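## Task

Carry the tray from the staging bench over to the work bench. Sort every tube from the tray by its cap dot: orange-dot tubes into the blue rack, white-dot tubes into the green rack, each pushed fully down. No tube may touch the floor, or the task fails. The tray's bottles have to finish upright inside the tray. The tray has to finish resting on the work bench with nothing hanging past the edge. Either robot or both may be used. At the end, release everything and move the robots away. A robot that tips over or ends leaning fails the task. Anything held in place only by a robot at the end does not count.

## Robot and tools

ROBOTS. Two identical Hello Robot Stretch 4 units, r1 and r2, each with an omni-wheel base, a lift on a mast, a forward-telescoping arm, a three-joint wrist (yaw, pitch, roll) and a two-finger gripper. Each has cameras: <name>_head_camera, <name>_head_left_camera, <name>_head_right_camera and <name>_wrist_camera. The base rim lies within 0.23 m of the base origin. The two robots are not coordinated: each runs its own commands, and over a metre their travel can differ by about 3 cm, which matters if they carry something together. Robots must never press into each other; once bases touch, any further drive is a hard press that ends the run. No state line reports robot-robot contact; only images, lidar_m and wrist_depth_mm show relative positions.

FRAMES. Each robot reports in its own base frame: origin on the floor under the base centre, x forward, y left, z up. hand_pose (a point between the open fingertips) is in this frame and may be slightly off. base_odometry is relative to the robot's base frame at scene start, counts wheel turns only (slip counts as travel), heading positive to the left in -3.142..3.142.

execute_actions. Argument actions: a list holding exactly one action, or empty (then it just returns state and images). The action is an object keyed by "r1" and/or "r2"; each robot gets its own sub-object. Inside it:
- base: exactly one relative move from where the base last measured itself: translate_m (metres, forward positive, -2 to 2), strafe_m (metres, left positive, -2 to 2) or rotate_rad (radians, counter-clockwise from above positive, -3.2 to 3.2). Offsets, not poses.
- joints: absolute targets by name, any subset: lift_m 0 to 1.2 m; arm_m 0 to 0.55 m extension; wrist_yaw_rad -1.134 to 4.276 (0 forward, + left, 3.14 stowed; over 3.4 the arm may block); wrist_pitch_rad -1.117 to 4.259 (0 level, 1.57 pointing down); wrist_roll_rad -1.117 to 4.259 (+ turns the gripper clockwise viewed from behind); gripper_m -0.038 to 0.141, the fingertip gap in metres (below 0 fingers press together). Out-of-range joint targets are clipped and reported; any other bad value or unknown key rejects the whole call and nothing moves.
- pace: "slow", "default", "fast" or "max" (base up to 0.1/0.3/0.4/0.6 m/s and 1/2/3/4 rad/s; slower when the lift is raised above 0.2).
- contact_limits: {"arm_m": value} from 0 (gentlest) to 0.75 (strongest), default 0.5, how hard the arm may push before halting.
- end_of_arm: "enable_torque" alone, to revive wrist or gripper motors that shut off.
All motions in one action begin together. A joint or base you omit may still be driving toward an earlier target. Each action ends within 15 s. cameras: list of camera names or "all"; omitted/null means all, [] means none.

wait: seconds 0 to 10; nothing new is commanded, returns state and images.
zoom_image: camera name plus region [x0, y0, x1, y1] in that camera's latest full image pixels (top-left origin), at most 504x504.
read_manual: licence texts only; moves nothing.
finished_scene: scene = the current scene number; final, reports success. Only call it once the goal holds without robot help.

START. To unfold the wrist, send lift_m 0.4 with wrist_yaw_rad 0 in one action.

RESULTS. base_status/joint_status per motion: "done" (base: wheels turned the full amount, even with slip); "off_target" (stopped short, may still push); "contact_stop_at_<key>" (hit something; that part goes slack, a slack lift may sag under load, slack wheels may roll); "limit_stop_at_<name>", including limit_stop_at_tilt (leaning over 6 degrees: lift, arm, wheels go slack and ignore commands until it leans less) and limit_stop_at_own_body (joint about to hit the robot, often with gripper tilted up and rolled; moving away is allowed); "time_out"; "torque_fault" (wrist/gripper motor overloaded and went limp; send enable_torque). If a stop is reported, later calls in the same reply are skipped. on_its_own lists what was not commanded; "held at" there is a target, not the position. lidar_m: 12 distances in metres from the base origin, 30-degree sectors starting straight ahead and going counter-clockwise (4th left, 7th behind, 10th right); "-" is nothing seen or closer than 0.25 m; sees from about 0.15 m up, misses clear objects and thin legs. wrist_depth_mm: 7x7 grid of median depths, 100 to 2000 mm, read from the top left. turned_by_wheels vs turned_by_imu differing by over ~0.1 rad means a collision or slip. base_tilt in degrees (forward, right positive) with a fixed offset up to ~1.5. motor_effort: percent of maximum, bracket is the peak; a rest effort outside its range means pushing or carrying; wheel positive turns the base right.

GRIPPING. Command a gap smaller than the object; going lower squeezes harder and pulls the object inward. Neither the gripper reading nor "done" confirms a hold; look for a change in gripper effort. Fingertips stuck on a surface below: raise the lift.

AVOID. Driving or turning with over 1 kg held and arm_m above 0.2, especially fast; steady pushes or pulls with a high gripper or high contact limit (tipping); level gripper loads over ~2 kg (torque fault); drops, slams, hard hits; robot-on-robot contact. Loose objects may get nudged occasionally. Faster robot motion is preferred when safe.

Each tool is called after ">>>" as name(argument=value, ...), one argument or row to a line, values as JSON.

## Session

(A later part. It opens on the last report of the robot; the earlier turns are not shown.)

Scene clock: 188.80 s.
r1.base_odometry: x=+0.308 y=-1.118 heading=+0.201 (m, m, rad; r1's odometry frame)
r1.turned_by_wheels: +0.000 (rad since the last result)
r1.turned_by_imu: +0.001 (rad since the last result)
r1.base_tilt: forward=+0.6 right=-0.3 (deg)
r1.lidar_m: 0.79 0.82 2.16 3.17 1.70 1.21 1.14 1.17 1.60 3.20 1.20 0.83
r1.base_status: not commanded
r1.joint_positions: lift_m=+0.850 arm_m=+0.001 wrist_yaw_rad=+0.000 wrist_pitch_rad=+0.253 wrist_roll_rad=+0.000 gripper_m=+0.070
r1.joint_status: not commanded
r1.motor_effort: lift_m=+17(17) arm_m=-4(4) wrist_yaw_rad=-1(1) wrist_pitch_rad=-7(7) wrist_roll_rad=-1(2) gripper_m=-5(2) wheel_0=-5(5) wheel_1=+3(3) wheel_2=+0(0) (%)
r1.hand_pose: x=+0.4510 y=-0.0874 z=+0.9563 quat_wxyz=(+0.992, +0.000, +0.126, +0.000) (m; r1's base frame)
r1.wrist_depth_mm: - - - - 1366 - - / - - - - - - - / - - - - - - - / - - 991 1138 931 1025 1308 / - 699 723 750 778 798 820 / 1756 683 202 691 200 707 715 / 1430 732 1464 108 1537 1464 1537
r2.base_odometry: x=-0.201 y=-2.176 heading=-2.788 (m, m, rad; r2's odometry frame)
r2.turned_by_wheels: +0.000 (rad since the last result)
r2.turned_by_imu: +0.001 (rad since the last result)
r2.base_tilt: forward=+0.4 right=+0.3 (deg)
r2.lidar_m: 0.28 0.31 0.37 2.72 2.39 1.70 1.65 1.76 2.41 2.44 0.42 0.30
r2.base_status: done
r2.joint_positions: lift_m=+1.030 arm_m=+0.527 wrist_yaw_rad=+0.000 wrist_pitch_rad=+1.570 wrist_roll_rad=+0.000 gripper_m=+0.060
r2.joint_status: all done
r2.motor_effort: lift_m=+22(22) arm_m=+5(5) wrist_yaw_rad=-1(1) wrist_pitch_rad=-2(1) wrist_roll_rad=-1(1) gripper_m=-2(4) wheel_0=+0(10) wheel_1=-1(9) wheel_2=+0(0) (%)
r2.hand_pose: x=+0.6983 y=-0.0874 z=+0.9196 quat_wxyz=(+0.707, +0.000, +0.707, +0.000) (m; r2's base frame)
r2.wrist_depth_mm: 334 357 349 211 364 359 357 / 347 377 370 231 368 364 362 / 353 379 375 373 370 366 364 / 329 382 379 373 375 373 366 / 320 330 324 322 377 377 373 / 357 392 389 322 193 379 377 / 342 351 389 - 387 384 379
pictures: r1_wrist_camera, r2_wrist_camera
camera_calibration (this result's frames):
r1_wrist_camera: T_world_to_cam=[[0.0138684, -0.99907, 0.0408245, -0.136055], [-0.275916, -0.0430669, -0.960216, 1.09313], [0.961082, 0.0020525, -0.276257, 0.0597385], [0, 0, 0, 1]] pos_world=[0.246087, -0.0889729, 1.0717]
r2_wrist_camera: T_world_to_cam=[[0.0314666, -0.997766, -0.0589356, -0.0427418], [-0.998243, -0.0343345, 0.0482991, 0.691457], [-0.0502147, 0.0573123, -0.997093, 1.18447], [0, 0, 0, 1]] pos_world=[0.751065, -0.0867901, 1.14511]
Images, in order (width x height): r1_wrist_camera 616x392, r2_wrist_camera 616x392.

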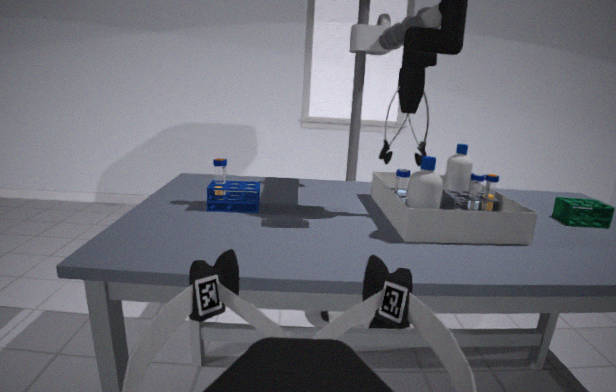

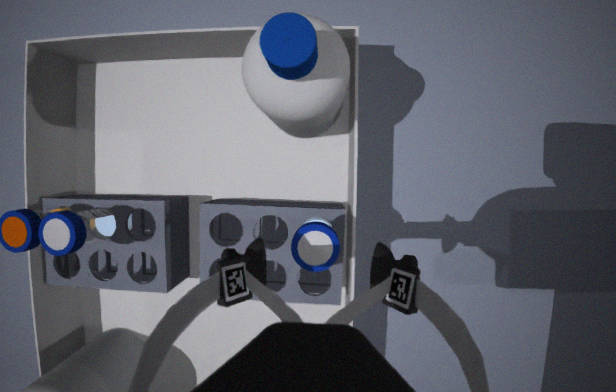

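>>> execute_actions(
  actions=[
    {"r2":{"joints":{"lift_m":0.985,"arm_m":0.53},"pace":"slow"}},
  ],
  cameras=[],
)

>>> execute_actions(
  actions=[
    {"r2":{"joints":{"gripper_m":0.005}}},
  ],
  cameras=[],
)

>>> execute_actions(
  actions=[
    {"r2":{"joints":{"lift_m":1.14}},"r1":{"base":{"strafe_m":-0.75}}},
  ],
  cameras=[],
)

>>> execute_actions(
  actions=[
    {"r2":{"base":{"strafe_m":0.58}}},
  ],
  cameras=[],
)

>>> execute_actions(
  actions=[
    {"r2":{"joints":{"lift_m":1.07,"arm_m":0.47}}},
  ],
  cameras=["r2_wrist_camera","r1_wrist_camera"],
)

Scene clock: 199.77 s.
r1.base_odometry: x=+0.308 y=-1.118 heading=+0.201 (m, m, rad; r1's odometry frame)
r1.turned_by_wheels: +0.000 (rad since the last result)
r1.turned_by_imu: +0.001 (rad since the last result)
r1.base_tilt: forward=+0.6 right=-0.2 (deg)
r1.lidar_m: 0.79 0.84 2.17 3.18 1.68 1.20 1.15 1.17 1.62 3.20 1.19 0.84
r1.base_status: not commanded
r1.joint_positions: lift_m=+0.850 arm_m=+0.001 wrist_yaw_rad=+0.000 wrist_pitch_rad=+0.253 wrist_roll_rad=+0.000 gripper_m=+0.070
r1.joint_status: not commanded
r1.motor_effort: lift_m=+17(17) arm_m=-4(4) wrist_yaw_rad=+0(0) wrist_pitch_rad=-8(8) wrist_roll_rad=+0(1) gripper_m=-2(4) wheel_0=-4(5) wheel_1=+4(3) wheel_2=+0(0) (%)
r1.hand_pose: x=+0.4510 y=-0.0874 z=+0.9563 quat_wxyz=(+0.992, +0.000, +0.126, +0.000) (m; r1's base frame)
r1.wrist_depth_mm: - - - - 1576 - - / - - - - 1618 - - / - - - - - - - / - - 991 1138 946 1008 1308 / - 699 732 750 768 798 809 / 1756 683 201 691 200 715 715 / 1430 732 1464 108 1537 1464 1537
r2.base_odometry: x=-0.201 y=-2.176 heading=-2.788 (m, m, rad; r2's odometry frame)
r2.turned_by_wheels: +0.000 (rad since the last result)
r2.turned_by_imu: -0.001 (rad since the last result)
r2.base_tilt: forward=+0.4 right=+0.3 (deg)
r2.lidar_m: 0.28 0.29 0.41 2.72 2.40 1.69 1.66 1.76 2.41 2.45 0.42 0.30
r2.base_status: not commanded
r2.joint_positions: lift_m=+0.985 arm_m=+0.529 wrist_yaw_rad=+0.000 wrist_pitch_rad=+1.570 wrist_roll_rad=+0.000 gripper_m=+0.060
r2.joint_status: all done
r2.motor_effort: lift_m=+17(22) arm_m=+5(5) wrist_yaw_rad=-1(1) wrist_pitch_rad=-2(3) wrist_roll_rad=-1(2) gripper_m=-3(3) wheel_0=+0(0) wheel_1=-1(1) wheel_2=+0(0) (%)
r2.hand_pose: x=+0.7003 y=-0.0874 z=+0.8749 quat_wxyz=(+0.707, +0.000, +0.707, +0.000) (m; r2's base frame)
r2.wrist_depth_mm: 297 294 264 166 320 319 317 / 334 334 330 191 325 322 319 / 338 336 332 329 327 327 322 / 320 340 334 329 332 325 324 / 285 287 279 273 332 330 329 / 319 315 279 214 193 334 332 / 343 345 347 - 338 336 334
pictures: none
No camera images: the call's "cameras" was empty. Leave "cameras" out to get every camera's image.

Scene clock: 201.10 s.
r1.base_odometry: x=+0.308 y=-1.118 heading=+0.201 (m, m, rad; r1's odometry frame)
r1.turned_by_wheels: +0.000 (rad since the last result)
r1.turned_by_imu: +0.000 (rad since the last result)
r1.base_tilt: forward=+0.6 right=-0.3 (deg)
r1.lidar_m: 0.78 0.82 2.15 3.17 1.69 1.22 1.15 1.20 1.60 3.18 1.22 0.83
r1.base_status: not commanded
r1.joint_positions: lift_m=+0.850 arm_m=+0.001 wrist_yaw_rad=+0.000 wrist_pitch_rad=+0.253 wrist_roll_rad=+0.000 gripper_m=+0.070
r1.joint_status: not commanded
r1.motor_effort: lift_m=+17(17) arm_m=-4(5) wrist_yaw_rad=+0(0) wrist_pitch_rad=-8(7) wrist_roll_rad=-1(1) gripper_m=-3(2) wheel_0=-5(4) wheel_1=+3(3) wheel_2=+0(0) (%)
r1.hand_pose: x=+0.4510 y=-0.0874 z=+0.9563 quat_wxyz=(+0.992, +0.000, +0.126, +0.000) (m; r1's base frame)
r1.wrist_depth_mm: - - - - 1537 - - / - - - - 1618 - - / - - - - - - - / - - 991 1138 946 1008 1336 / - 707 723 759 778 788 798 / 1708 683 202 683 200 699 707 / 1430 732 1397 108 1576 1499 1537
r2.base_odometry: x=-0.201 y=-2.176 heading=-2.788 (m, m, rad; r2's odometry frame)
r2.turned_by_wheels: +0.000 (rad since the last result)
r2.turned_by_imu: +0.000 (rad since the last result)
r2.base_tilt: forward=+0.5 right=+0.2 (deg)
r2.lidar_m: 0.28 0.29 0.43 2.71 2.36 1.72 1.65 1.75 2.41 2.45 0.43 0.30
r2.base_status: not commanded
r2.joint_positions: lift_m=+0.985 arm_m=+0.529 wrist_yaw_rad=+0.000 wrist_pitch_rad=+1.570 wrist_roll_rad=+0.000 gripper_m=+0.005
r2.joint_status: all done
r2.motor_effort: lift_m=+17(17) arm_m=+5(5) wrist_yaw_rad=+0(0) wrist_pitch_rad=-2(1) wrist_roll_rad=-2(2) gripper_m=-17(18) wheel_0=+0(0) wheel_1=-1(1) wheel_2=+0(0) (%)
r2.hand_pose: x=+0.7003 y=-0.0874 z=+0.8749 quat_wxyz=(+0.707, +0.000, +0.707, +0.000) (m; r2's base frame)
r2.wrist_depth_mm: 297 293 266 166 322 317 314 / 334 332 329 191 325 322 320 / 340 336 332 329 325 325 322 / 320 338 336 332 329 327 324 / 285 285 278 207 334 330 329 / 320 285 190 208 186 334 332 / 343 351 347 - 340 334 332
pictures: none
No camera images: the call's "cameras" was empty. Leave "cameras" out to get every camera's image.

Scene clock: 204.93 s.
r1.base_odometry: x=+0.457 y=-1.853 heading=+0.201 (m, m, rad; r1's odometry frame)
r1.turned_by_wheels: +0.000 (rad since the last result)
r1.turned_by_imu: -0.003 (rad since the last result)
r1.base_tilt: forward=+0.4 right=-0.2 (deg)
r1.lidar_m: 0.79 0.85 1.15 3.20 1.68 1.19 1.11 1.17 1.57 2.45 2.48 0.84
r1.base_status: done
r1.joint_positions: lift_m=+0.850 arm_m=+0.001 wrist_yaw_rad=+0.000 wrist_pitch_rad=+0.253 wrist_roll_rad=+0.000 gripper_m=+0.070
r1.joint_status: not commanded
r1.motor_effort: lift_m=+17(17) arm_m=-4(5) wrist_yaw_rad=-1(1) wrist_pitch_rad=-8(8) wrist_roll_rad=+0(0) gripper_m=-3(4) wheel_0=+4(13) wheel_1=-2(13) wheel_2=+0(1) (%)
r1.hand_pose: x=+0.4510 y=-0.0874 z=+0.9562 quat_wxyz=(+0.992, +0.000, +0.126, +0.000) (m; r1's base frame)
r1.wrist_depth_mm: - - - - - - - / - - - - - - - / - - - - - - - / 904 820 991 1025 1308 - - / 691 699 715 759 768 - - / 1499 1464 202 707 200 1863 - / 1430 1397 1464 108 1537 1618 1618
r2.base_odometry: x=-0.201 y=-2.176 heading=-2.788 (m, m, rad; r2's odometry frame)
r2.turned_by_wheels: +0.000 (rad since the last result)
r2.turned_by_imu: -0.001 (rad since the last result)
r2.base_tilt: forward=+0.4 right=+0.3 (deg)
r2.lidar_m: 0.26 0.32 0.42 2.75 2.37 1.69 1.65 1.76 2.41 2.45 0.39 0.32
r2.base_status: not commanded
r2.joint_positions: lift_m=+1.140 arm_m=+0.529 wrist_yaw_rad=+0.000 wrist_pitch_rad=+1.570 wrist_roll_rad=+0.000 gripper_m=+0.005
r2.joint_status: all done
r2.motor_effort: lift_m=+22(22) arm_m=+5(5) wrist_yaw_rad=-1(1) wrist_pitch_rad=-2(2) wrist_roll_rad=+0(1) gripper_m=-18(18) wheel_0=+0(0) wheel_1=-1(1) wheel_2=+0(0) (%)
r2.hand_pose: x=+0.7003 y=-0.0874 z=+1.0295 quat_wxyz=(+0.707, +0.000, +0.707, +0.000) (m; r2's base frame)
r2.wrist_depth_mm: 492 488 484 477 473 469 462 / 500 477 488 342 473 466 462 / 500 484 488 430 484 477 469 / 512 433 492 484 488 480 477 / 512 452 449 207 492 480 477 / 517 473 190 208 187 492 484 / 521 366 504 - 496 496 484
pictures: none
No camera images: the call's "cameras" was empty. Leave "cameras" out to get every camera's image.

Scene clock: 208.20 s.
r1.base_odometry: x=+0.457 y=-1.853 heading=+0.201 (m, m, rad; r1's odometry frame)
r1.turned_by_wheels: +0.000 (rad since the last result)
r1.turned_by_imu: +0.001 (rad since the last result)
r1.base_tilt: forward=+0.5 right=-0.3 (deg)
r1.lidar_m: 0.78 0.84 1.14 3.21 1.67 1.20 1.13 1.15 1.58 2.43 2.53 0.85
r1.base_status: not commanded
r1.joint_positions: lift_m=+0.850 arm_m=+0.001 wrist_yaw_rad=+0.000 wrist_pitch_rad=+0.253 wrist_roll_rad=+0.000 gripper_m=+0.070
r1.joint_status: not commanded
r1.motor_effort: lift_m=+17(17) arm_m=-5(4) wrist_yaw_rad=+0(0) wrist_pitch_rad=-8(8) wrist_roll_rad=-1(1) gripper_m=-4(2) wheel_0=+4(4) wheel_1=-2(2) wheel_2=+0(0) (%)
r1.hand_pose: x=+0.4510 y=-0.0874 z=+0.9562 quat_wxyz=(+0.992, +0.000, +0.126, +0.000) (m; r1's base frame)
r1.wrist_depth_mm: - - - - - - - / - - - - - - - / - - - - - - - / 904 831 1008 1060 1308 - - / 683 699 723 750 768 - - / 1499 1430 201 715 200 1863 - / 1430 1397 1499 108 1576 1576 1618
r2.base_odometry: x=+0.000 y=-2.720 heading=-2.788 (m, m, rad; r2's odometry frame)
r2.turned_by_wheels: +0.000 (rad since the last result)
r2.turned_by_imu: +0.001 (rad since the last result)
r2.base_tilt: forward=+0.4 right=+0.3 (deg)
r2.lidar_m: 0.25 0.30 2.26 2.15 2.25 1.73 1.67 1.73 2.37 1.22 0.43 0.31
r2.base_status: done
r2.joint_positions: lift_m=+1.140 arm_m=+0.529 wrist_yaw_rad=+0.000 wrist_pitch_rad=+1.570 wrist_roll_rad=+0.000 gripper_m=+0.005
r2.joint_status: not commanded
r2.motor_effort: lift_m=+22(23) arm_m=+5(5) wrist_yaw_rad=+0(1) wrist_pitch_rad=-2(3) wrist_roll_rad=-1(1) gripper_m=-18(18) wheel_0=-1(10) wheel_1=+0(8) wheel_2=+0(1) (%)
r2.hand_pose: x=+0.7003 y=-0.0874 z=+1.0296 quat_wxyz=(+0.707, +0.000, +0.707, +0.000) (m; r2's base frame)
r2.wrist_depth_mm: 1308 1229 484 473 473 462 466 / 1281 1281 484 484 477 469 466 / 1281 1229 492 484 484 473 455 / 1281 1281 496 488 480 484 452 / 1336 1308 500 207 433 484 449 / 1308 1308 189 207 186 488 455 / 1336 1336 508 - 500 496 449
pictures: none
No camera images: the call's "cameras" was empty. Leave "cameras" out to get every camera's image.

Scene clock: 209.47 s.
r1.base_odometry: x=+0.457 y=-1.853 heading=+0.201 (m, m, rad; r1's odometry frame)
r1.turned_by_wheels: +0.000 (rad since the last result)
r1.turned_by_imu: +0.000 (rad since the last result)
r1.base_tilt: forward=+0.5 right=-0.3 (deg)
r1.lidar_m: 0.82 0.85 1.14 3.20 1.67 1.19 1.13 1.17 1.57 2.44 2.55 0.85
r1.base_status: not commanded
r1.joint_positions: lift_m=+0.850 arm_m=+0.001 wrist_yaw_rad=+0.000 wrist_pitch_rad=+0.253 wrist_roll_rad=+0.000 gripper_m=+0.070
r1.joint_status: not commanded
r1.motor_effort: lift_m=+17(17) arm_m=-4(4) wrist_yaw_rad=+0(0) wrist_pitch_rad=-8(8) wrist_roll_rad=-1(1) gripper_m=-3(2) wheel_0=+4(4) wheel_1=-2(1) wheel_2=+0(0) (%)
r1.hand_pose: x=+0.4510 y=-0.0874 z=+0.9562 quat_wxyz=(+0.992, +0.000, +0.126, +0.000) (m; r1's base frame)
r1.wrist_depth_mm: - - - - - - - / - - - - - - - / - - - - - - - / 917 820 991 1042 1336 - - / 691 707 723 759 768 - - / 1430 1430 201 715 200 1921 - / 1464 1430 1464 108 1499 1576 1576
r2.base_odometry: x=+0.000 y=-2.720 heading=-2.788 (m, m, rad; r2's odometry frame)
r2.turned_by_wheels: +0.000 (rad since the last result)
r2.turned_by_imu: +0.000 (rad since the last result)
r2.base_tilt: forward=+0.4 right=+0.3 (deg)
r2.lidar_m: 0.28 0.32 2.27 2.17 2.26 1.75 1.66 1.73 2.42 1.23 0.43 0.31
r2.base_status: not commanded
r2.joint_positions: lift_m=+1.070 arm_m=+0.471 wrist_yaw_rad=+0.000 wrist_pitch_rad=+1.570 wrist_roll_rad=+0.000 gripper_m=+0.005
r2.joint_status: all done
r2.motor_effort: lift_m=+18(23) arm_m=-5(4) wrist_yaw_rad=+1(1) wrist_pitch_rad=-2(2) wrist_roll_rad=-1(1) gripper_m=-20(18) wheel_0=-1(2) wheel_1=+0(0) wheel_2=+0(0) (%)
r2.hand_pose: x=+0.6420 y=-0.0874 z=+0.9599 quat_wxyz=(+0.707, +0.000, +0.707, +0.000) (m; r2's base frame)
r2.wrist_depth_mm: 1182 418 413 404 404 402 397 / 1182 424 421 413 407 404 399 / 1229 430 421 413 404 407 404 / 1205 427 430 413 410 413 404 / 1229 433 430 208 418 415 410 / 1255 436 189 208 186 418 415 / 1281 445 436 - 427 424 418
pictures: r1_wrist_camera, r2_wrist_camera
camera_calibration (this result's frames):
r1_wrist_camera: T_world_to_cam=[[0.013901, -0.99907, 0.0408246, -0.13606], [-0.275909, -0.043076, -0.960218, 1.09312], [0.961083, 0.00208416, -0.276251, 0.0597284], [0, 0, 0, 1]] pos_world=[0.246089, -0.0889704, 1.07169]
r2_wrist_camera: T_world_to_cam=[[0.031478, -0.997765, -0.0589366, -0.0386008], [-0.998241, -0.0343478, 0.0483293, 0.633265], [-0.0502457, 0.0573116, -0.997091, 1.22185], [0, 0, 0, 1]] pos_world=[0.694759, -0.0867894, 1.18541]
Images, in order (width x height): r1_wrist_camera 616x392, r2_wrist_camera 616x392.

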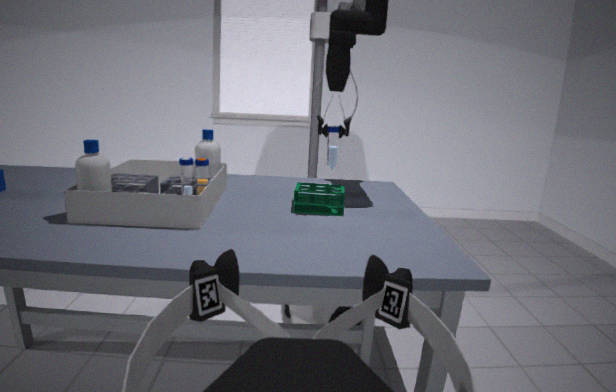

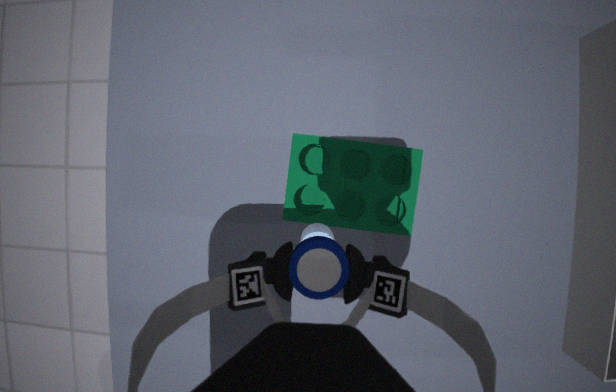

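>>> execute_actions(
  actions=[
    {"r2":{"base":{"strafe_m":0.009},"joints":{"arm_m":0.496},"pace":"slow"}},
  ],
  cameras=["r2_wrist_camera"],
)

>>> execute_actions(
  actions=[
    {"r2":{"joints":{"lift_m":0.972},"pace":"slow"}},
  ],
  cameras=["r1_wrist_camera"],
)

Scene clock: 225.00 s.
r1.base_odometry: x=+0.457 y=-1.853 heading=+0.201 (m, m, rad; r1's odometry frame)
r1.turned_by_wheels: +0.000 (rad since the last result)
r1.turned_by_imu: +0.002 (rad since the last result)
r1.base_tilt: forward=+0.6 right=-0.1 (deg)
r1.lidar_m: 0.79 0.84 1.16 3.21 1.67 1.18 1.11 1.17 1.58 2.45 2.54 0.86
r1.base_status: not commanded
r1.joint_positions: lift_m=+0.850 arm_m=+0.001 wrist_yaw_rad=+0.000 wrist_pitch_rad=+0.253 wrist_roll_rad=+0.000 gripper_m=+0.070
r1.joint_status: not commanded
r1.motor_effort: lift_m=+17(17) arm_m=-4(4) wrist_yaw_rad=+0(0) wrist_pitch_rad=-8(8) wrist_roll_rad=-1(1) gripper_m=-3(1) wheel_0=+4(4) wheel_1=-2(2) wheel_2=+0(0) (%)
r1.hand_pose: x=+0.4510 y=-0.0874 z=+0.9562 quat_wxyz=(+0.992, +0.000, +0.126, +0.000) (m; r1's base frame)
r1.wrist_depth_mm: - - - - - - - / - - - - - - - / - - - - - - - / 891 831 991 1025 1308 - - / 691 707 723 750 778 - - / 1499 1464 202 715 200 1863 - / 1430 1397 1499 108 1499 1576 1618
r2.base_odometry: x=+0.003 y=-2.728 heading=-2.788 (m, m, rad; r2's odometry frame)
r2.turned_by_wheels: +0.000 (rad since the last result)
r2.turned_by_imu: -0.001 (rad since the last result)
r2.base_tilt: forward=+0.4 right=+0.3 (deg)
r2.lidar_m: 0.27 0.29 2.23 2.16 2.24 1.74 1.68 1.71 2.41 1.21 0.43 0.31
r2.base_status: done
r2.joint_positions: lift_m=+1.070 arm_m=+0.495 wrist_yaw_rad=+0.000 wrist_pitch_rad=+1.570 wrist_roll_rad=+0.000 gripper_m=+0.005
r2.joint_status: all done
r2.motor_effort: lift_m=+18(18) arm_m=+5(4) wrist_yaw_rad=+0(2) wrist_pitch_rad=-2(2) wrist_roll_rad=-1(1) gripper_m=-18(18) wheel_0=-2(7) wheel_1=+1(5) wheel_2=+0(1) (%)
r2.hand_pose: x=+0.6663 y=-0.0874 z=+0.9599 quat_wxyz=(+0.707, +0.000, +0.707, +0.000) (m; r2's base frame)
r2.wrist_depth_mm: 1205 418 415 407 402 397 397 / 1182 424 413 413 410 402 402 / 1182 424 418 413 413 407 402 / 1229 433 430 415 357 410 407 / 1255 436 430 207 362 415 413 / 1255 439 189 208 187 421 418 / 1281 445 436 - 424 427 418
pictures: r2_wrist_camera
camera_calibration (this result's frames):
r2_wrist_camera: T_world_to_cam=[[0.0314781, -0.997765, -0.0589366, -0.0393648], [-0.998241, -0.0343479, 0.0483295, 0.657489], [-0.0502458, 0.0573116, -0.997091, 1.22307], [0, 0, 0, 1]] pos_world=[0.719026, -0.0867894, 1.18541]
Images, in order (width x height): r2_wrist_camera 616x392.

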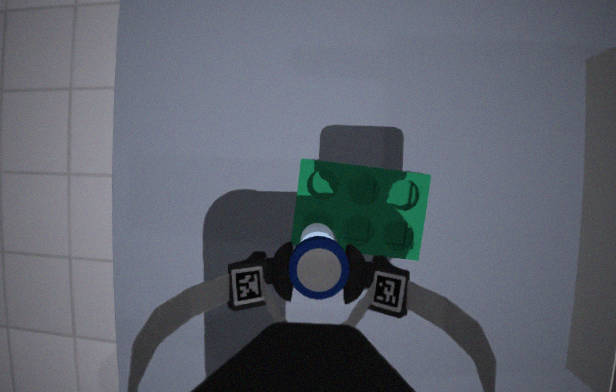

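Scene clock: 226.70 s.
r1.base_odometry: x=+0.457 y=-1.853 heading=+0.201 (m, m, rad; r1's odometry frame)
r1.turned_by_wheels: +0.000 (rad since the last result)
r1.turned_by_imu: +0.001 (rad since the last result)
r1.base_tilt: forward=+0.6 right=-0.2 (deg)
r1.lidar_m: 0.80 0.85 1.14 3.20 1.64 1.19 1.12 1.16 1.57 2.44 2.53 0.85
r1.base_status: not commanded
r1.joint_positions: lift_m=+0.850 arm_m=+0.001 wrist_yaw_rad=+0.000 wrist_pitch_rad=+0.253 wrist_roll_rad=+0.000 gripper_m=+0.070
r1.joint_status: not commanded
r1.motor_effort: lift_m=+17(17) arm_m=-4(4) wrist_yaw_rad=+0(1) wrist_pitch_rad=-8(8) wrist_roll_rad=-2(0) gripper_m=-5(1) wheel_0=+4(4) wheel_1=-2(2) wheel_2=+0(0) (%)
r1.hand_pose: x=+0.4510 y=-0.0874 z=+0.9562 quat_wxyz=(+0.992, +0.000, +0.126, +0.000) (m; r1's base frame)
r1.wrist_depth_mm: - - - - - - - / - - - - - - - / - - - - - - - / 917 809 976 1042 1336 - - / 691 699 723 750 768 - - / 1499 1430 202 715 199 1921 - / 1464 1430 1499 108 1464 1576 1661
r2.base_odometry: x=+0.003 y=-2.728 heading=-2.788 (m, m, rad; r2's odometry frame)
r2.turned_by_wheels: +0.000 (rad since the last result)
r2.turned_by_imu: +0.000 (rad since the last result)
r2.base_tilt: forward=+0.4 right=+0.2 (deg)
r2.lidar_m: 0.28 0.28 2.23 2.17 2.26 1.73 1.65 1.72 2.40 1.16 0.42 0.30
r2.base_status: not commanded
r2.joint_positions: lift_m=+0.972 arm_m=+0.495 wrist_yaw_rad=+0.000 wrist_pitch_rad=+1.570 wrist_roll_rad=+0.000 gripper_m=+0.005
r2.joint_status: all done
r2.motor_effort: lift_m=+15(17) arm_m=+5(5) wrist_yaw_rad=+0(2) wrist_pitch_rad=-3(2) wrist_roll_rad=-1(1) gripper_m=-17(19) wheel_0=-2(2) wheel_1=+1(1) wheel_2=+0(0) (%)
r2.hand_pose: x=+0.6663 y=-0.0874 z=+0.8621 quat_wxyz=(+0.707, +0.000, +0.707, +0.000) (m; r2's base frame)
r2.wrist_depth_mm: 707 322 319 310 312 309 303 / 1118 325 319 319 317 310 309 / 1078 325 324 320 317 314 312 / 1138 330 329 317 290 312 314 / 1118 334 329 208 264 319 319 / 1160 338 190 206 185 320 319 / 750 340 340 - 329 325 322
pictures: r1_wrist_camera
camera_calibration (this result's frames):
r1_wrist_camera: T_world_to_cam=[[0.0139012, -0.99907, 0.0408246, -0.13606], [-0.275909, -0.043076, -0.960218, 1.09312], [0.961083, 0.00208427, -0.276251, 0.0597285], [0, 0, 0, 1]] pos_world=[0.246089, -0.0889704, 1.07169]
Images, in order (width x height): r1_wrist_camera 616x392.

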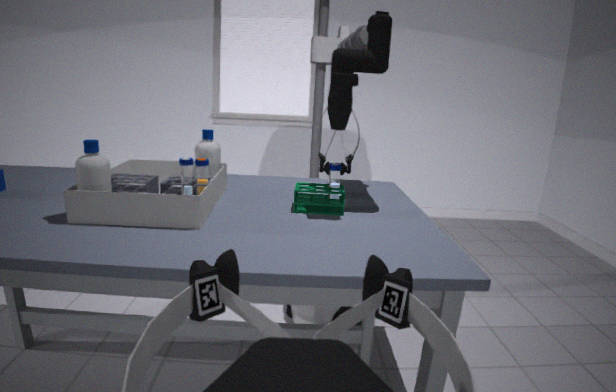

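>>> execute_actions(
  actions=[
    {"r2":{"joints":{"gripper_m":0.06}}},
  ],
  cameras=[],
)

>>> execute_actions(
  actions=[
    {"r2":{"joints":{"lift_m":1.03}}},
  ],
  cameras=[],
)

>>> execute_actions(
  actions=[
    {"r2":{"base":{"strafe_m":-0.337},"joints":{"arm_m":0.535,"wrist_roll_rad":1.57}}},
  ],
  cameras=["r2_wrist_camera","r1_wrist_camera"],
)

Scene clock: 242.77 s.
r1.base_odometry: x=+0.457 y=-1.853 heading=+0.201 (m, m, rad; r1's odometry frame)
r1.turned_by_wheels: +0.000 (rad since the last result)
r1.turned_by_imu: +0.002 (rad since the last result)
r1.base_tilt: forward=+0.6 right=-0.3 (deg)
r1.lidar_m: 0.79 0.85 1.13 3.21 1.67 1.16 1.13 1.18 1.59 2.43 2.54 0.88
r1.base_status: not commanded
r1.joint_positions: lift_m=+0.850 arm_m=+0.001 wrist_yaw_rad=+0.000 wrist_pitch_rad=+0.253 wrist_roll_rad=+0.000 gripper_m=+0.070
r1.joint_status: not commanded
r1.motor_effort: lift_m=+17(17) arm_m=-4(4) wrist_yaw_rad=+0(0) wrist_pitch_rad=-8(8) wrist_roll_rad=-2(0) gripper_m=-2(2) wheel_0=+4(4) wheel_1=-2(2) wheel_2=+0(0) (%)
r1.hand_pose: x=+0.4510 y=-0.0874 z=+0.9562 quat_wxyz=(+0.992, +0.000, +0.126, +0.000) (m; r1's base frame)
r1.wrist_depth_mm: - - - - - - - / - - - - - - - / - - - - - - - / 904 809 991 1025 1336 - - / 683 707 715 750 768 - - / 1499 1430 202 715 199 1863 - / 1430 1430 1464 109 1537 1537 1618
r2.base_odometry: x=+0.003 y=-2.728 heading=-2.788 (m, m, rad; r2's odometry frame)
r2.turned_by_wheels: +0.000 (rad since the last result)
r2.turned_by_imu: -0.001 (rad since the last result)
r2.base_tilt: forward=+0.4 right=+0.2 (deg)
r2.lidar_m: 0.29 0.31 2.24 2.15 2.23 1.74 1.65 1.71 2.42 1.16 0.41 0.31
r2.base_status: not commanded
r2.joint_positions: lift_m=+0.972 arm_m=+0.495 wrist_yaw_rad=+0.000 wrist_pitch_rad=+1.570 wrist_roll_rad=+0.000 gripper_m=+0.060
r2.joint_status: all done
r2.motor_effort: lift_m=+17(17) arm_m=+5(5) wrist_yaw_rad=-1(1) wrist_pitch_rad=-3(3) wrist_roll_rad=-1(1) gripper_m=-3(18) wheel_0=-2(2) wheel_1=+1(1) wheel_2=+0(0) (%)
r2.hand_pose: x=+0.6662 y=-0.0874 z=+0.8620 quat_wxyz=(+0.707, +0.000, +0.707, +0.000) (m; r2's base frame)
r2.wrist_depth_mm: 699 320 317 312 309 304 303 / 1098 325 319 315 314 309 307 / 1118 325 325 319 315 312 309 / 1138 327 325 315 265 314 314 / 1160 334 327 263 262 319 314 / 1138 338 330 204 193 319 317 / 768 340 332 - 327 322 322
pictures: none
No camera images: the call's "cameras" was empty. Leave "cameras" out to get every camera's image.

Scene clock: 243.93 s.
r1.base_odometry: x=+0.457 y=-1.853 heading=+0.201 (m, m, rad; r1's odometry frame)
r1.turned_by_wheels: +0.000 (rad since the last result)
r1.turned_by_imu: +0.000 (rad since the last result)
r1.base_tilt: forward=+0.6 right=-0.2 (deg)
r1.lidar_m: 0.79 0.85 1.16 3.19 1.66 1.20 1.13 1.16 1.56 2.44 2.54 0.85
r1.base_status: not commanded
r1.joint_positions: lift_m=+0.850 arm_m=+0.001 wrist_yaw_rad=+0.000 wrist_pitch_rad=+0.253 wrist_roll_rad=+0.000 gripper_m=+0.070
r1.joint_status: not commanded
r1.motor_effort: lift_m=+17(17) arm_m=-5(4) wrist_yaw_rad=+0(0) wrist_pitch_rad=-8(7) wrist_roll_rad=-1(1) gripper_m=-1(1) wheel_0=+4(4) wheel_1=-2(2) wheel_2=+0(0) (%)
r1.hand_pose: x=+0.4510 y=-0.0874 z=+0.9562 quat_wxyz=(+0.992, +0.000, +0.126, +0.000) (m; r1's base frame)
r1.wrist_depth_mm: - - - - - - - / - - - - - - - / - - - - - - - / 917 820 991 1042 1308 - - / 683 707 723 750 768 - - / 1499 1397 202 707 200 1863 - / 1430 1430 1464 108 1537 1576 1618
r2.base_odometry: x=+0.003 y=-2.728 heading=-2.788 (m, m, rad; r2's odometry frame)
r2.turned_by_wheels: +0.000 (rad since the last result)
r2.turned_by_imu: +0.000 (rad since the last result)
r2.base_tilt: forward=+0.4 right=+0.3 (deg)
r2.lidar_m: 0.27 0.29 2.26 2.16 2.25 1.72 1.65 1.71 2.42 1.21 0.41 0.30
r2.base_status: not commanded
r2.joint_positions: lift_m=+1.030 arm_m=+0.495 wrist_yaw_rad=+0.000 wrist_pitch_rad=+1.570 wrist_roll_rad=+0.000 gripper_m=+0.060
r2.joint_status: all done
r2.motor_effort: lift_m=+22(21) arm_m=+5(5) wrist_yaw_rad=+1(2) wrist_pitch_rad=-3(3) wrist_roll_rad=-1(1) gripper_m=-2(3) wheel_0=-2(2) wheel_1=+1(1) wheel_2=+0(0) (%)
r2.hand_pose: x=+0.6662 y=-0.0874 z=+0.9195 quat_wxyz=(+0.707, +0.000, +0.707, +0.000) (m; r2's base frame)
r2.wrist_depth_mm: 1160 379 373 370 366 359 359 / 1160 379 375 375 368 364 359 / 1205 382 382 377 370 368 366 / 1182 389 384 375 317 373 368 / 1182 392 389 322 322 377 373 / 1229 397 389 384 193 377 375 / 1255 399 394 - 389 384 379
pictures: none
No camera images: the call's "cameras" was empty. Leave "cameras" out to get every camera's image.

Scene clock: 246.37 s.
r1.base_odometry: x=+0.457 y=-1.853 heading=+0.201 (m, m, rad; r1's odometry frame)
r1.turned_by_wheels: +0.000 (rad since the last result)
r1.turned_by_imu: +0.001 (rad since the last result)
r1.base_tilt: forward=+0.6 right=-0.3 (deg)
r1.lidar_m: 0.81 0.84 1.14 3.18 1.65 1.17 1.11 1.17 1.59 2.46 2.55 0.86
r1.base_status: not commanded
r1.joint_positions: lift_m=+0.850 arm_m=+0.001 wrist_yaw_rad=+0.000 wrist_pitch_rad=+0.253 wrist_roll_rad=+0.000 gripper_m=+0.070
r1.joint_status: not commanded
r1.motor_effort: lift_m=+17(17) arm_m=-4(5) wrist_yaw_rad=+0(0) wrist_pitch_rad=-7(8) wrist_roll_rad=-1(1) gripper_m=-4(3) wheel_0=+4(4) wheel_1=-2(2) wheel_2=+0(0) (%)
r1.hand_pose: x=+0.4510 y=-0.0874 z=+0.9562 quat_wxyz=(+0.992, +0.000, +0.126, +0.000) (m; r1's base frame)
r1.wrist_depth_mm: - - 878 - - - - / - - - - - - - / - - - - - - - / 904 820 991 1042 1336 - - / 691 691 732 750 768 - - / 1430 1430 202 707 200 1921 - / 1430 1430 1464 108 1576 1537 1618
r2.base_odometry: x=-0.114 y=-2.412 heading=-2.788 (m, m, rad; r2's odometry frame)
r2.turned_by_wheels: +0.000 (rad since the last result)
r2.turned_by_imu: -0.001 (rad since the last result)
r2.base_tilt: forward=+0.3 right=+0.3 (deg)
r2.lidar_m: 0.28 0.31 0.40 2.48 2.37 1.74 1.66 1.70 2.38 2.72 0.45 0.30
r2.base_status: done
r2.joint_positions: lift_m=+1.030 arm_m=+0.534 wrist_yaw_rad=+0.000 wrist_pitch_rad=+1.570 wrist_roll_rad=+1.570 gripper_m=+0.060
r2.joint_status: all done
r2.motor_effort: lift_m=+22(22) arm_m=+5(6) wrist_yaw_rad=-1(1) wrist_pitch_rad=-3(2) wrist_roll_rad=+0(5) gripper_m=-4(3) wheel_0=+1(10) wheel_1=+2(6) wheel_2=+0(3) (%)
r2.hand_pose: x=+0.7053 y=-0.0874 z=+0.9196 quat_wxyz=(+0.500, +0.500, +0.500, -0.500) (m; r2's base frame)
r2.wrist_depth_mm: 375 375 368 364 362 362 312 / 382 377 375 373 370 366 315 / 382 382 377 343 368 370 325 / 389 382 379 317 375 309 236 / 392 387 382 307 343 303 233 / 392 394 387 384 193 382 375 / 397 389 389 - 382 382 382
pictures: r1_wrist_camera, r2_wrist_camera
camera_calibration (this result's frames):
r1_wrist_camera: T_world_to_cam=[[0.0139012, -0.99907, 0.0408246, -0.13606], [-0.275909, -0.0430761, -0.960218, 1.09312], [0.961083, 0.00208427, -0.276251, 0.0597285], [0, 0, 0, 1]] pos_world=[0.246089, -0.0889704, 1.07169]
r2_wrist_camera: T_world_to_cam=[[-0.997675, -0.0330006, -0.0596251, 0.767816], [-0.0359506, 0.998147, 0.0490985, 0.109261], [0.0578943, 0.0511279, -0.997013, 1.10795], [0, 0, 0, 1]] pos_world=[0.705815, -0.140368, 1.14506]
Images, in order (width x height): r1_wrist_camera 616x392, r2_wrist_camera 616x392.

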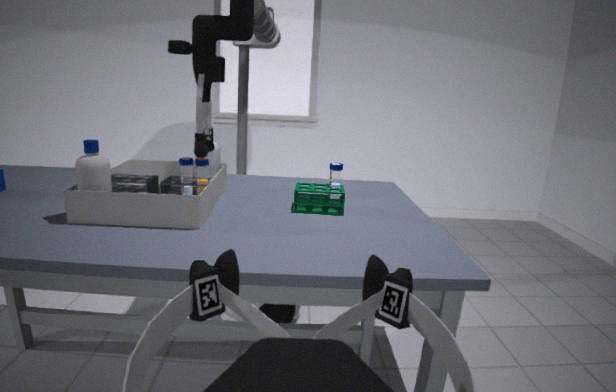

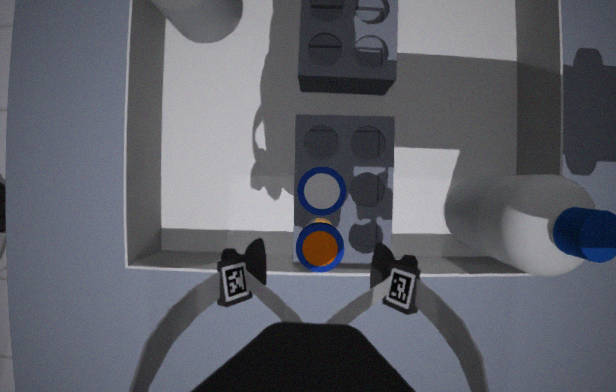

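>>> execute_actions(
  actions=[
    {"r2":{"joints":{"lift_m":0.985},"pace":"slow"}},
  ],
  cameras=[],
)

>>> execute_actions(
  actions=[
    {"r2":{"joints":{"gripper_m":0.005}}},
  ],
  cameras=[],
)

>>> execute_actions(
  actions=[
    {"r2":{"joints":{"lift_m":1.14}},"r1":{"base":{"strafe_m":0.75}}},
  ],
  cameras=[],
)

>>> execute_actions(
  actions=[
    {"r2":{"base":{"strafe_m":-0.64},"joints":{"wrist_roll_rad":0,"arm_m":0.5}}},
  ],
  cameras=[],
)

>>> execute_actions(
  actions=[
    {"r2":{"joints":{"lift_m":1.07,"arm_m":0.48}}},
  ],
  cameras=["r2_wrist_camera","r1_wrist_camera"],
)

Scene clock: 259.30 s.
r1.base_odometry: x=+0.457 y=-1.853 heading=+0.201 (m, m, rad; r1's odometry frame)
r1.turned_by_wheels: +0.000 (rad since the last result)
r1.turned_by_imu: +0.001 (rad since the last result)
r1.base_tilt: forward=+0.5 right=-0.3 (deg)
r1.lidar_m: 0.81 0.85 1.16 3.20 1.66 1.19 1.10 1.17 1.59 2.43 2.54 0.83
r1.base_status: not commanded
r1.joint_positions: lift_m=+0.850 arm_m=+0.001 wrist_yaw_rad=+0.000 wrist_pitch_rad=+0.253 wrist_roll_rad=+0.000 gripper_m=+0.070
r1.joint_status: not commanded
r1.motor_effort: lift_m=+17(17) arm_m=-5(5) wrist_yaw_rad=+0(0) wrist_pitch_rad=-8(8) wrist_roll_rad=-2(1) gripper_m=+0(2) wheel_0=+4(4) wheel_1=-2(2) wheel_2=+0(0) (%)
r1.hand_pose: x=+0.4510 y=-0.0874 z=+0.9562 quat_wxyz=(+0.992, +0.000, +0.126, +0.000) (m; r1's base frame)
r1.wrist_depth_mm: - - 904 - - - - / - - - - - - - / - - - - - - - / 891 820 991 1042 1308 - - / 691 699 723 750 778 - - / 1464 1430 201 715 200 1863 - / 1430 1430 1499 108 1499 1537 1661
r2.base_odometry: x=-0.114 y=-2.412 heading=-2.788 (m, m, rad; r2's odometry frame)
r2.turned_by_wheels: +0.000 (rad since the last result)
r2.turned_by_imu: -0.001 (rad since the last result)
r2.base_tilt: forward=+0.4 right=+0.3 (deg)
r2.lidar_m: 0.29 0.30 0.39 2.48 2.38 1.73 1.64 1.72 2.41 2.72 0.44 0.30
r2.base_status: not commanded
r2.joint_positions: lift_m=+0.985 arm_m=+0.534 wrist_yaw_rad=+0.000 wrist_pitch_rad=+1.570 wrist_roll_rad=+1.570 gripper_m=+0.060
r2.joint_status: all done
r2.motor_effort: lift_m=+18(18) arm_m=+5(4) wrist_yaw_rad=+1(1) wrist_pitch_rad=-3(2) wrist_roll_rad=+1(1) gripper_m=-2(3) wheel_0=+1(1) wheel_1=+2(2) wheel_2=+0(0) (%)
r2.hand_pose: x=+0.7053 y=-0.0874 z=+0.8749 quat_wxyz=(+0.500, +0.500, +0.500, -0.500) (m; r2's base frame)
r2.wrist_depth_mm: 334 325 329 298 297 320 310 / 334 330 329 325 325 325 315 / 342 320 334 324 325 327 315 / 342 317 334 211 327 307 215 / 343 319 330 214 327 301 208 / 345 347 265 213 193 334 336 / 351 347 345 - 340 334 336
pictures: none
No camera images: the call's "cameras" was empty. Leave "cameras" out to get every camera's image.

Scene clock: 260.63 s.
r1.base_odometry: x=+0.457 y=-1.853 heading=+0.201 (m, m, rad; r1's odometry frame)
r1.turned_by_wheels: +0.000 (rad since the last result)
r1.turned_by_imu: +0.000 (rad since the last result)
r1.base_tilt: forward=+0.6 right=-0.3 (deg)
r1.lidar_m: 0.80 0.85 1.17 3.22 1.66 1.20 1.14 1.18 1.55 2.43 2.53 0.88
r1.base_status: not commanded
r1.joint_positions: lift_m=+0.850 arm_m=+0.001 wrist_yaw_rad=+0.000 wrist_pitch_rad=+0.253 wrist_roll_rad=+0.000 gripper_m=+0.070
r1.joint_status: not commanded
r1.motor_effort: lift_m=+17(17) arm_m=-4(5) wrist_yaw_rad=+0(0) wrist_pitch_rad=-8(8) wrist_roll_rad=-1(0) gripper_m=-3(2) wheel_0=+4(4) wheel_1=-2(2) wheel_2=+0(0) (%)
r1.hand_pose: x=+0.4510 y=-0.0874 z=+0.9562 quat_wxyz=(+0.992, +0.000, +0.126, +0.000) (m; r1's base frame)
r1.wrist_depth_mm: - - 917 - - - - / - - - - - - - / - - - - - - - / 917 809 976 1042 1336 - - / 691 707 732 750 778 - - / 1499 1464 202 715 200 1863 - / 1430 1397 1499 109 1499 1499 1576
r2.base_odometry: x=-0.114 y=-2.412 heading=-2.788 (m, m, rad; r2's odometry frame)
r2.turned_by_wheels: +0.000 (rad since the last result)
r2.turned_by_imu: +0.000 (rad since the last result)
r2.base_tilt: forward=+0.4 right=+0.4 (deg)
r2.lidar_m: 0.28 0.31 0.43 2.49 2.38 1.72 1.65 1.70 2.40 2.72 0.40 0.32
r2.base_status: not commanded
r2.joint_positions: lift_m=+0.985 arm_m=+0.534 wrist_yaw_rad=+0.000 wrist_pitch_rad=+1.570 wrist_roll_rad=+1.570 gripper_m=+0.005
r2.joint_status: all done
r2.motor_effort: lift_m=+18(17) arm_m=+5(5) wrist_yaw_rad=-2(2) wrist_pitch_rad=-3(2) wrist_roll_rad=+1(1) gripper_m=-18(17) wheel_0=+1(1) wheel_1=+2(2) wheel_2=+0(0) (%)
r2.hand_pose: x=+0.7053 y=-0.0874 z=+0.8749 quat_wxyz=(+0.500, +0.500, +0.500, -0.500) (m; r2's base frame)
r2.wrist_depth_mm: 334 324 330 298 297 325 312 / 338 330 330 327 327 324 317 / 340 315 332 324 325 327 317 / 343 319 334 212 327 306 215 / 345 317 338 206 327 301 208 / 349 343 189 266 185 336 336 / 347 343 345 - 340 338 336
pictures: none
No camera images: the call's "cameras" was empty. Leave "cameras" out to get every camera's image.

Scene clock: 264.47 s.
r1.base_odometry: x=+0.308 y=-1.118 heading=+0.201 (m, m, rad; r1's odometry frame)
r1.turned_by_wheels: +0.000 (rad since the last result)
r1.turned_by_imu: +0.005 (rad since the last result)
r1.base_tilt: forward=+0.6 right=-0.2 (deg)
r1.lidar_m: 0.78 0.83 2.16 3.05 1.70 1.22 1.15 1.18 1.58 3.19 1.19 0.83
r1.base_status: done
r1.joint_positions: lift_m=+0.850 arm_m=+0.001 wrist_yaw_rad=+0.000 wrist_pitch_rad=+0.253 wrist_roll_rad=+0.000 gripper_m=+0.070
r1.joint_status: not commanded
r1.motor_effort: lift_m=+17(17) arm_m=-4(4) wrist_yaw_rad=-1(0) wrist_pitch_rad=-8(8) wrist_roll_rad=-1(1) gripper_m=-1(2) wheel_0=-5(14) wheel_1=+3(13) wheel_2=+0(0) (%)
r1.hand_pose: x=+0.4510 y=-0.0874 z=+0.9562 quat_wxyz=(+0.992, +0.000, +0.126, +0.000) (m; r1's base frame)
r1.wrist_depth_mm: - - - - - - - / - - - - - - - / - - - - - - - / - - 976 1138 946 1025 1336 / - 699 723 750 768 788 809 / 1708 699 202 691 200 707 715 / 1430 732 1430 109 1576 1464 1537
r2.base_odometry: x=-0.114 y=-2.412 heading=-2.788 (m, m, rad; r2's odometry frame)
r2.turned_by_wheels: +0.000 (rad since the last result)
r2.turned_by_imu: -0.001 (rad since the last result)
r2.base_tilt: forward=+0.4 right=+0.3 (deg)
r2.lidar_m: 0.26 0.29 0.43 2.49 2.37 1.74 1.66 1.72 2.41 2.72 0.43 0.30
r2.base_status: not commanded
r2.joint_positions: lift_m=+1.140 arm_m=+0.534 wrist_yaw_rad=+0.000 wrist_pitch_rad=+1.570 wrist_roll_rad=+1.570 gripper_m=+0.005
r2.joint_status: all done
r2.motor_effort: lift_m=+22(24) arm_m=+5(4) wrist_yaw_rad=+2(2) wrist_pitch_rad=-2(3) wrist_roll_rad=+1(1) gripper_m=-17(18) wheel_0=+1(1) wheel_1=+2(2) wheel_2=+0(0) (%)
r2.hand_pose: x=+0.7053 y=-0.0874 z=+1.0295 quat_wxyz=(+0.500, +0.500, +0.500, -0.500) (m; r2's base frame)
r2.wrist_depth_mm: 1205 492 384 469 477 473 477 / 1255 492 477 480 477 477 477 / 1255 492 488 484 480 480 480 / 1255 500 488 480 484 349 484 / 1281 504 492 204 480 488 488 / 1281 500 190 496 184 488 488 / 1308 508 504 - 500 492 492
pictures: none
No camera images: the call's "cameras" was empty. Leave "cameras" out to get every camera's image.

Scene clock: 267.93 s.
r1.base_odometry: x=+0.308 y=-1.118 heading=+0.201 (m, m, rad; r1's odometry frame)
r1.turned_by_wheels: +0.000 (rad since the last result)
r1.turned_by_imu: +0.001 (rad since the last result)
r1.base_tilt: forward=+0.5 right=-0.3 (deg)
r1.lidar_m: 0.79 0.84 2.14 3.02 1.72 1.19 1.14 1.20 1.58 3.19 1.22 0.84
r1.base_status: not commanded
r1.joint_positions: lift_m=+0.850 arm_m=+0.001 wrist_yaw_rad=+0.000 wrist_pitch_rad=+0.253 wrist_roll_rad=+0.000 gripper_m=+0.070
r1.joint_status: not commanded
r1.motor_effort: lift_m=+17(17) arm_m=-4(4) wrist_yaw_rad=+0(1) wrist_pitch_rad=-8(7) wrist_roll_rad=-1(1) gripper_m=-3(1) wheel_0=-4(5) wheel_1=+4(4) wheel_2=+0(0) (%)
r1.hand_pose: x=+0.4510 y=-0.0874 z=+0.9562 quat_wxyz=(+0.992, +0.000, +0.126, +0.000) (m; r1's base frame)
r1.wrist_depth_mm: - - - - - - - / - - - - - - - / - - - - - - - / - - 991 1138 946 1025 1308 / - 691 732 759 788 788 809 / 1756 683 201 691 200 707 715 / 1464 732 1430 109 1499 1464 1576
r2.base_odometry: x=-0.335 y=-1.812 heading=-2.788 (m, m, rad; r2's odometry frame)
r2.turned_by_wheels: +0.000 (rad since the last result)
r2.turned_by_imu: -0.002 (rad since the last result)
r2.base_tilt: forward=+0.4 right=+0.3 (deg)
r2.lidar_m: 0.28 0.31 0.42 3.13 2.39 1.69 1.68 1.76 2.41 2.06 0.41 0.31
r2.base_status: done
r2.joint_positions: lift_m=+1.140 arm_m=+0.501 wrist_yaw_rad=+0.000 wrist_pitch_rad=+1.570 wrist_roll_rad=+0.000 gripper_m=+0.005
r2.joint_status: all done
r2.motor_effort: lift_m=+22(22) arm_m=-5(6) wrist_yaw_rad=+0(4) wrist_pitch_rad=-2(2) wrist_roll_rad=-1(7) gripper_m=-17(16) wheel_0=+1(9) wheel_1=+0(7) wheel_2=+0(1) (%)
r2.hand_pose: x=+0.6719 y=-0.0874 z=+1.0296 quat_wxyz=(+0.707, +0.000, +0.707, +0.000) (m; r2's base frame)
r2.wrist_depth_mm: 492 488 484 477 473 466 1182 / 455 492 480 477 480 466 1205 / 488 500 488 492 480 473 1229 / 466 500 496 488 480 488 1182 / 492 504 504 206 433 480 1229 / 484 508 190 500 185 480 1255 / 525 517 512 - 496 488 1255
pictures: none
No camera images: the call's "cameras" was empty. Leave "cameras" out to get every camera's image.

Scene clock: 269.20 s.
r1.base_odometry: x=+0.308 y=-1.118 heading=+0.201 (m, m, rad; r1's odometry frame)
r1.turned_by_wheels: +0.000 (rad since the last result)
r1.turned_by_imu: +0.000 (rad since the last result)
r1.base_tilt: forward=+0.5 right=-0.3 (deg)
r1.lidar_m: 0.79 0.82 2.14 3.03 1.70 1.20 1.12 1.16 1.62 3.20 1.18 0.83
r1.base_status: not commanded
r1.joint_positions: lift_m=+0.850 arm_m=+0.001 wrist_yaw_rad=+0.000 wrist_pitch_rad=+0.253 wrist_roll_rad=+0.000 gripper_m=+0.070
r1.joint_status: not commanded
r1.motor_effort: lift_m=+17(17) arm_m=-4(4) wrist_yaw_rad=+0(1) wrist_pitch_rad=-8(7) wrist_roll_rad=+0(0) gripper_m=-2(2) wheel_0=-5(5) wheel_1=+3(3) wheel_2=+0(0) (%)
r1.hand_pose: x=+0.4510 y=-0.0874 z=+0.9562 quat_wxyz=(+0.992, +0.000, +0.126, +0.000) (m; r1's base frame)
r1.wrist_depth_mm: - - - - - - - / - - - - - - - / - - - - - - - / - - 991 1160 976 1008 1336 / - 707 723 750 778 798 798 / 1808 683 201 699 200 707 715 / 1464 732 1464 109 1537 1464 1499
r2.base_odometry: x=-0.335 y=-1.812 heading=-2.788 (m, m, rad; r2's odometry frame)
r2.turned_by_wheels: +0.000 (rad since the last result)
r2.turned_by_imu: +0.000 (rad since the last result)
r2.base_tilt: forward=+0.4 right=+0.3 (deg)
r2.lidar_m: 0.26 0.27 0.43 3.14 2.38 1.68 1.66 1.77 2.41 2.07 0.42 0.31
r2.base_status: not commanded
r2.joint_positions: lift_m=+1.070 arm_m=+0.481 wrist_yaw_rad=+0.000 wrist_pitch_rad=+1.570 wrist_roll_rad=+0.000 gripper_m=+0.005
r2.joint_status: all done
r2.motor_effort: lift_m=+18(18) arm_m=-5(6) wrist_yaw_rad=-1(1) wrist_pitch_rad=-2(2) wrist_roll_rad=-1(2) gripper_m=-18(17) wheel_0=+1(1) wheel_1=+0(0) wheel_2=+0(0) (%)
r2.hand_pose: x=+0.6519 y=-0.0874 z=+0.9599 quat_wxyz=(+0.707, +0.000, +0.707, +0.000) (m; r2's base frame)
r2.wrist_depth_mm: 424 421 413 410 404 399 397 / 424 421 413 413 407 402 402 / 433 424 421 418 410 410 404 / 430 430 427 413 357 413 407 / 439 436 424 206 357 415 413 / 442 439 190 424 185 418 788 / 449 442 433 - 430 421 1182
pictures: r1_wrist_camera, r2_wrist_camera
camera_calibration (this result's frames):
r1_wrist_camera: T_world_to_cam=[[0.0138925, -0.99907, 0.0408248, -0.136058], [-0.275903, -0.0430738, -0.96022, 1.09311], [0.961085, 0.00207616, -0.276245, 0.0597196], [0, 0, 0, 1]] pos_world=[0.246088, -0.088971, 1.07168]
r2_wrist_camera: T_world_to_cam=[[0.0313574, -0.997769, -0.0589396, -0.0388331], [-0.99824, -0.0342325, 0.0484217, 0.643123], [-0.0503313, 0.0573175, -0.997086, 1.2224], [0, 0, 0, 1]] pos_world=[0.704734, -0.0867956, 1.18541]
Images, in order (width x height): r1_wrist_camera 616x392, r2_wrist_camera 616x392.

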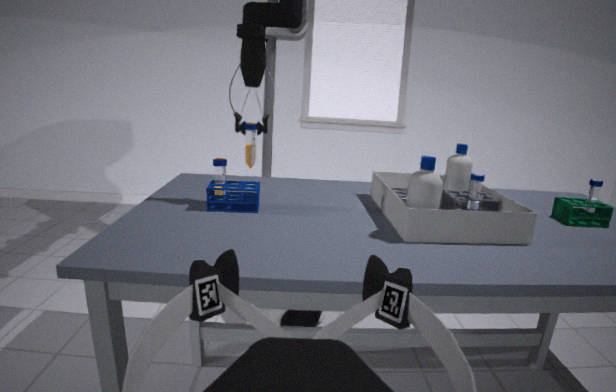

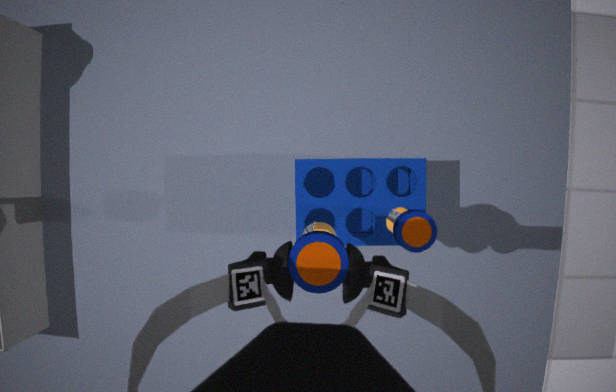

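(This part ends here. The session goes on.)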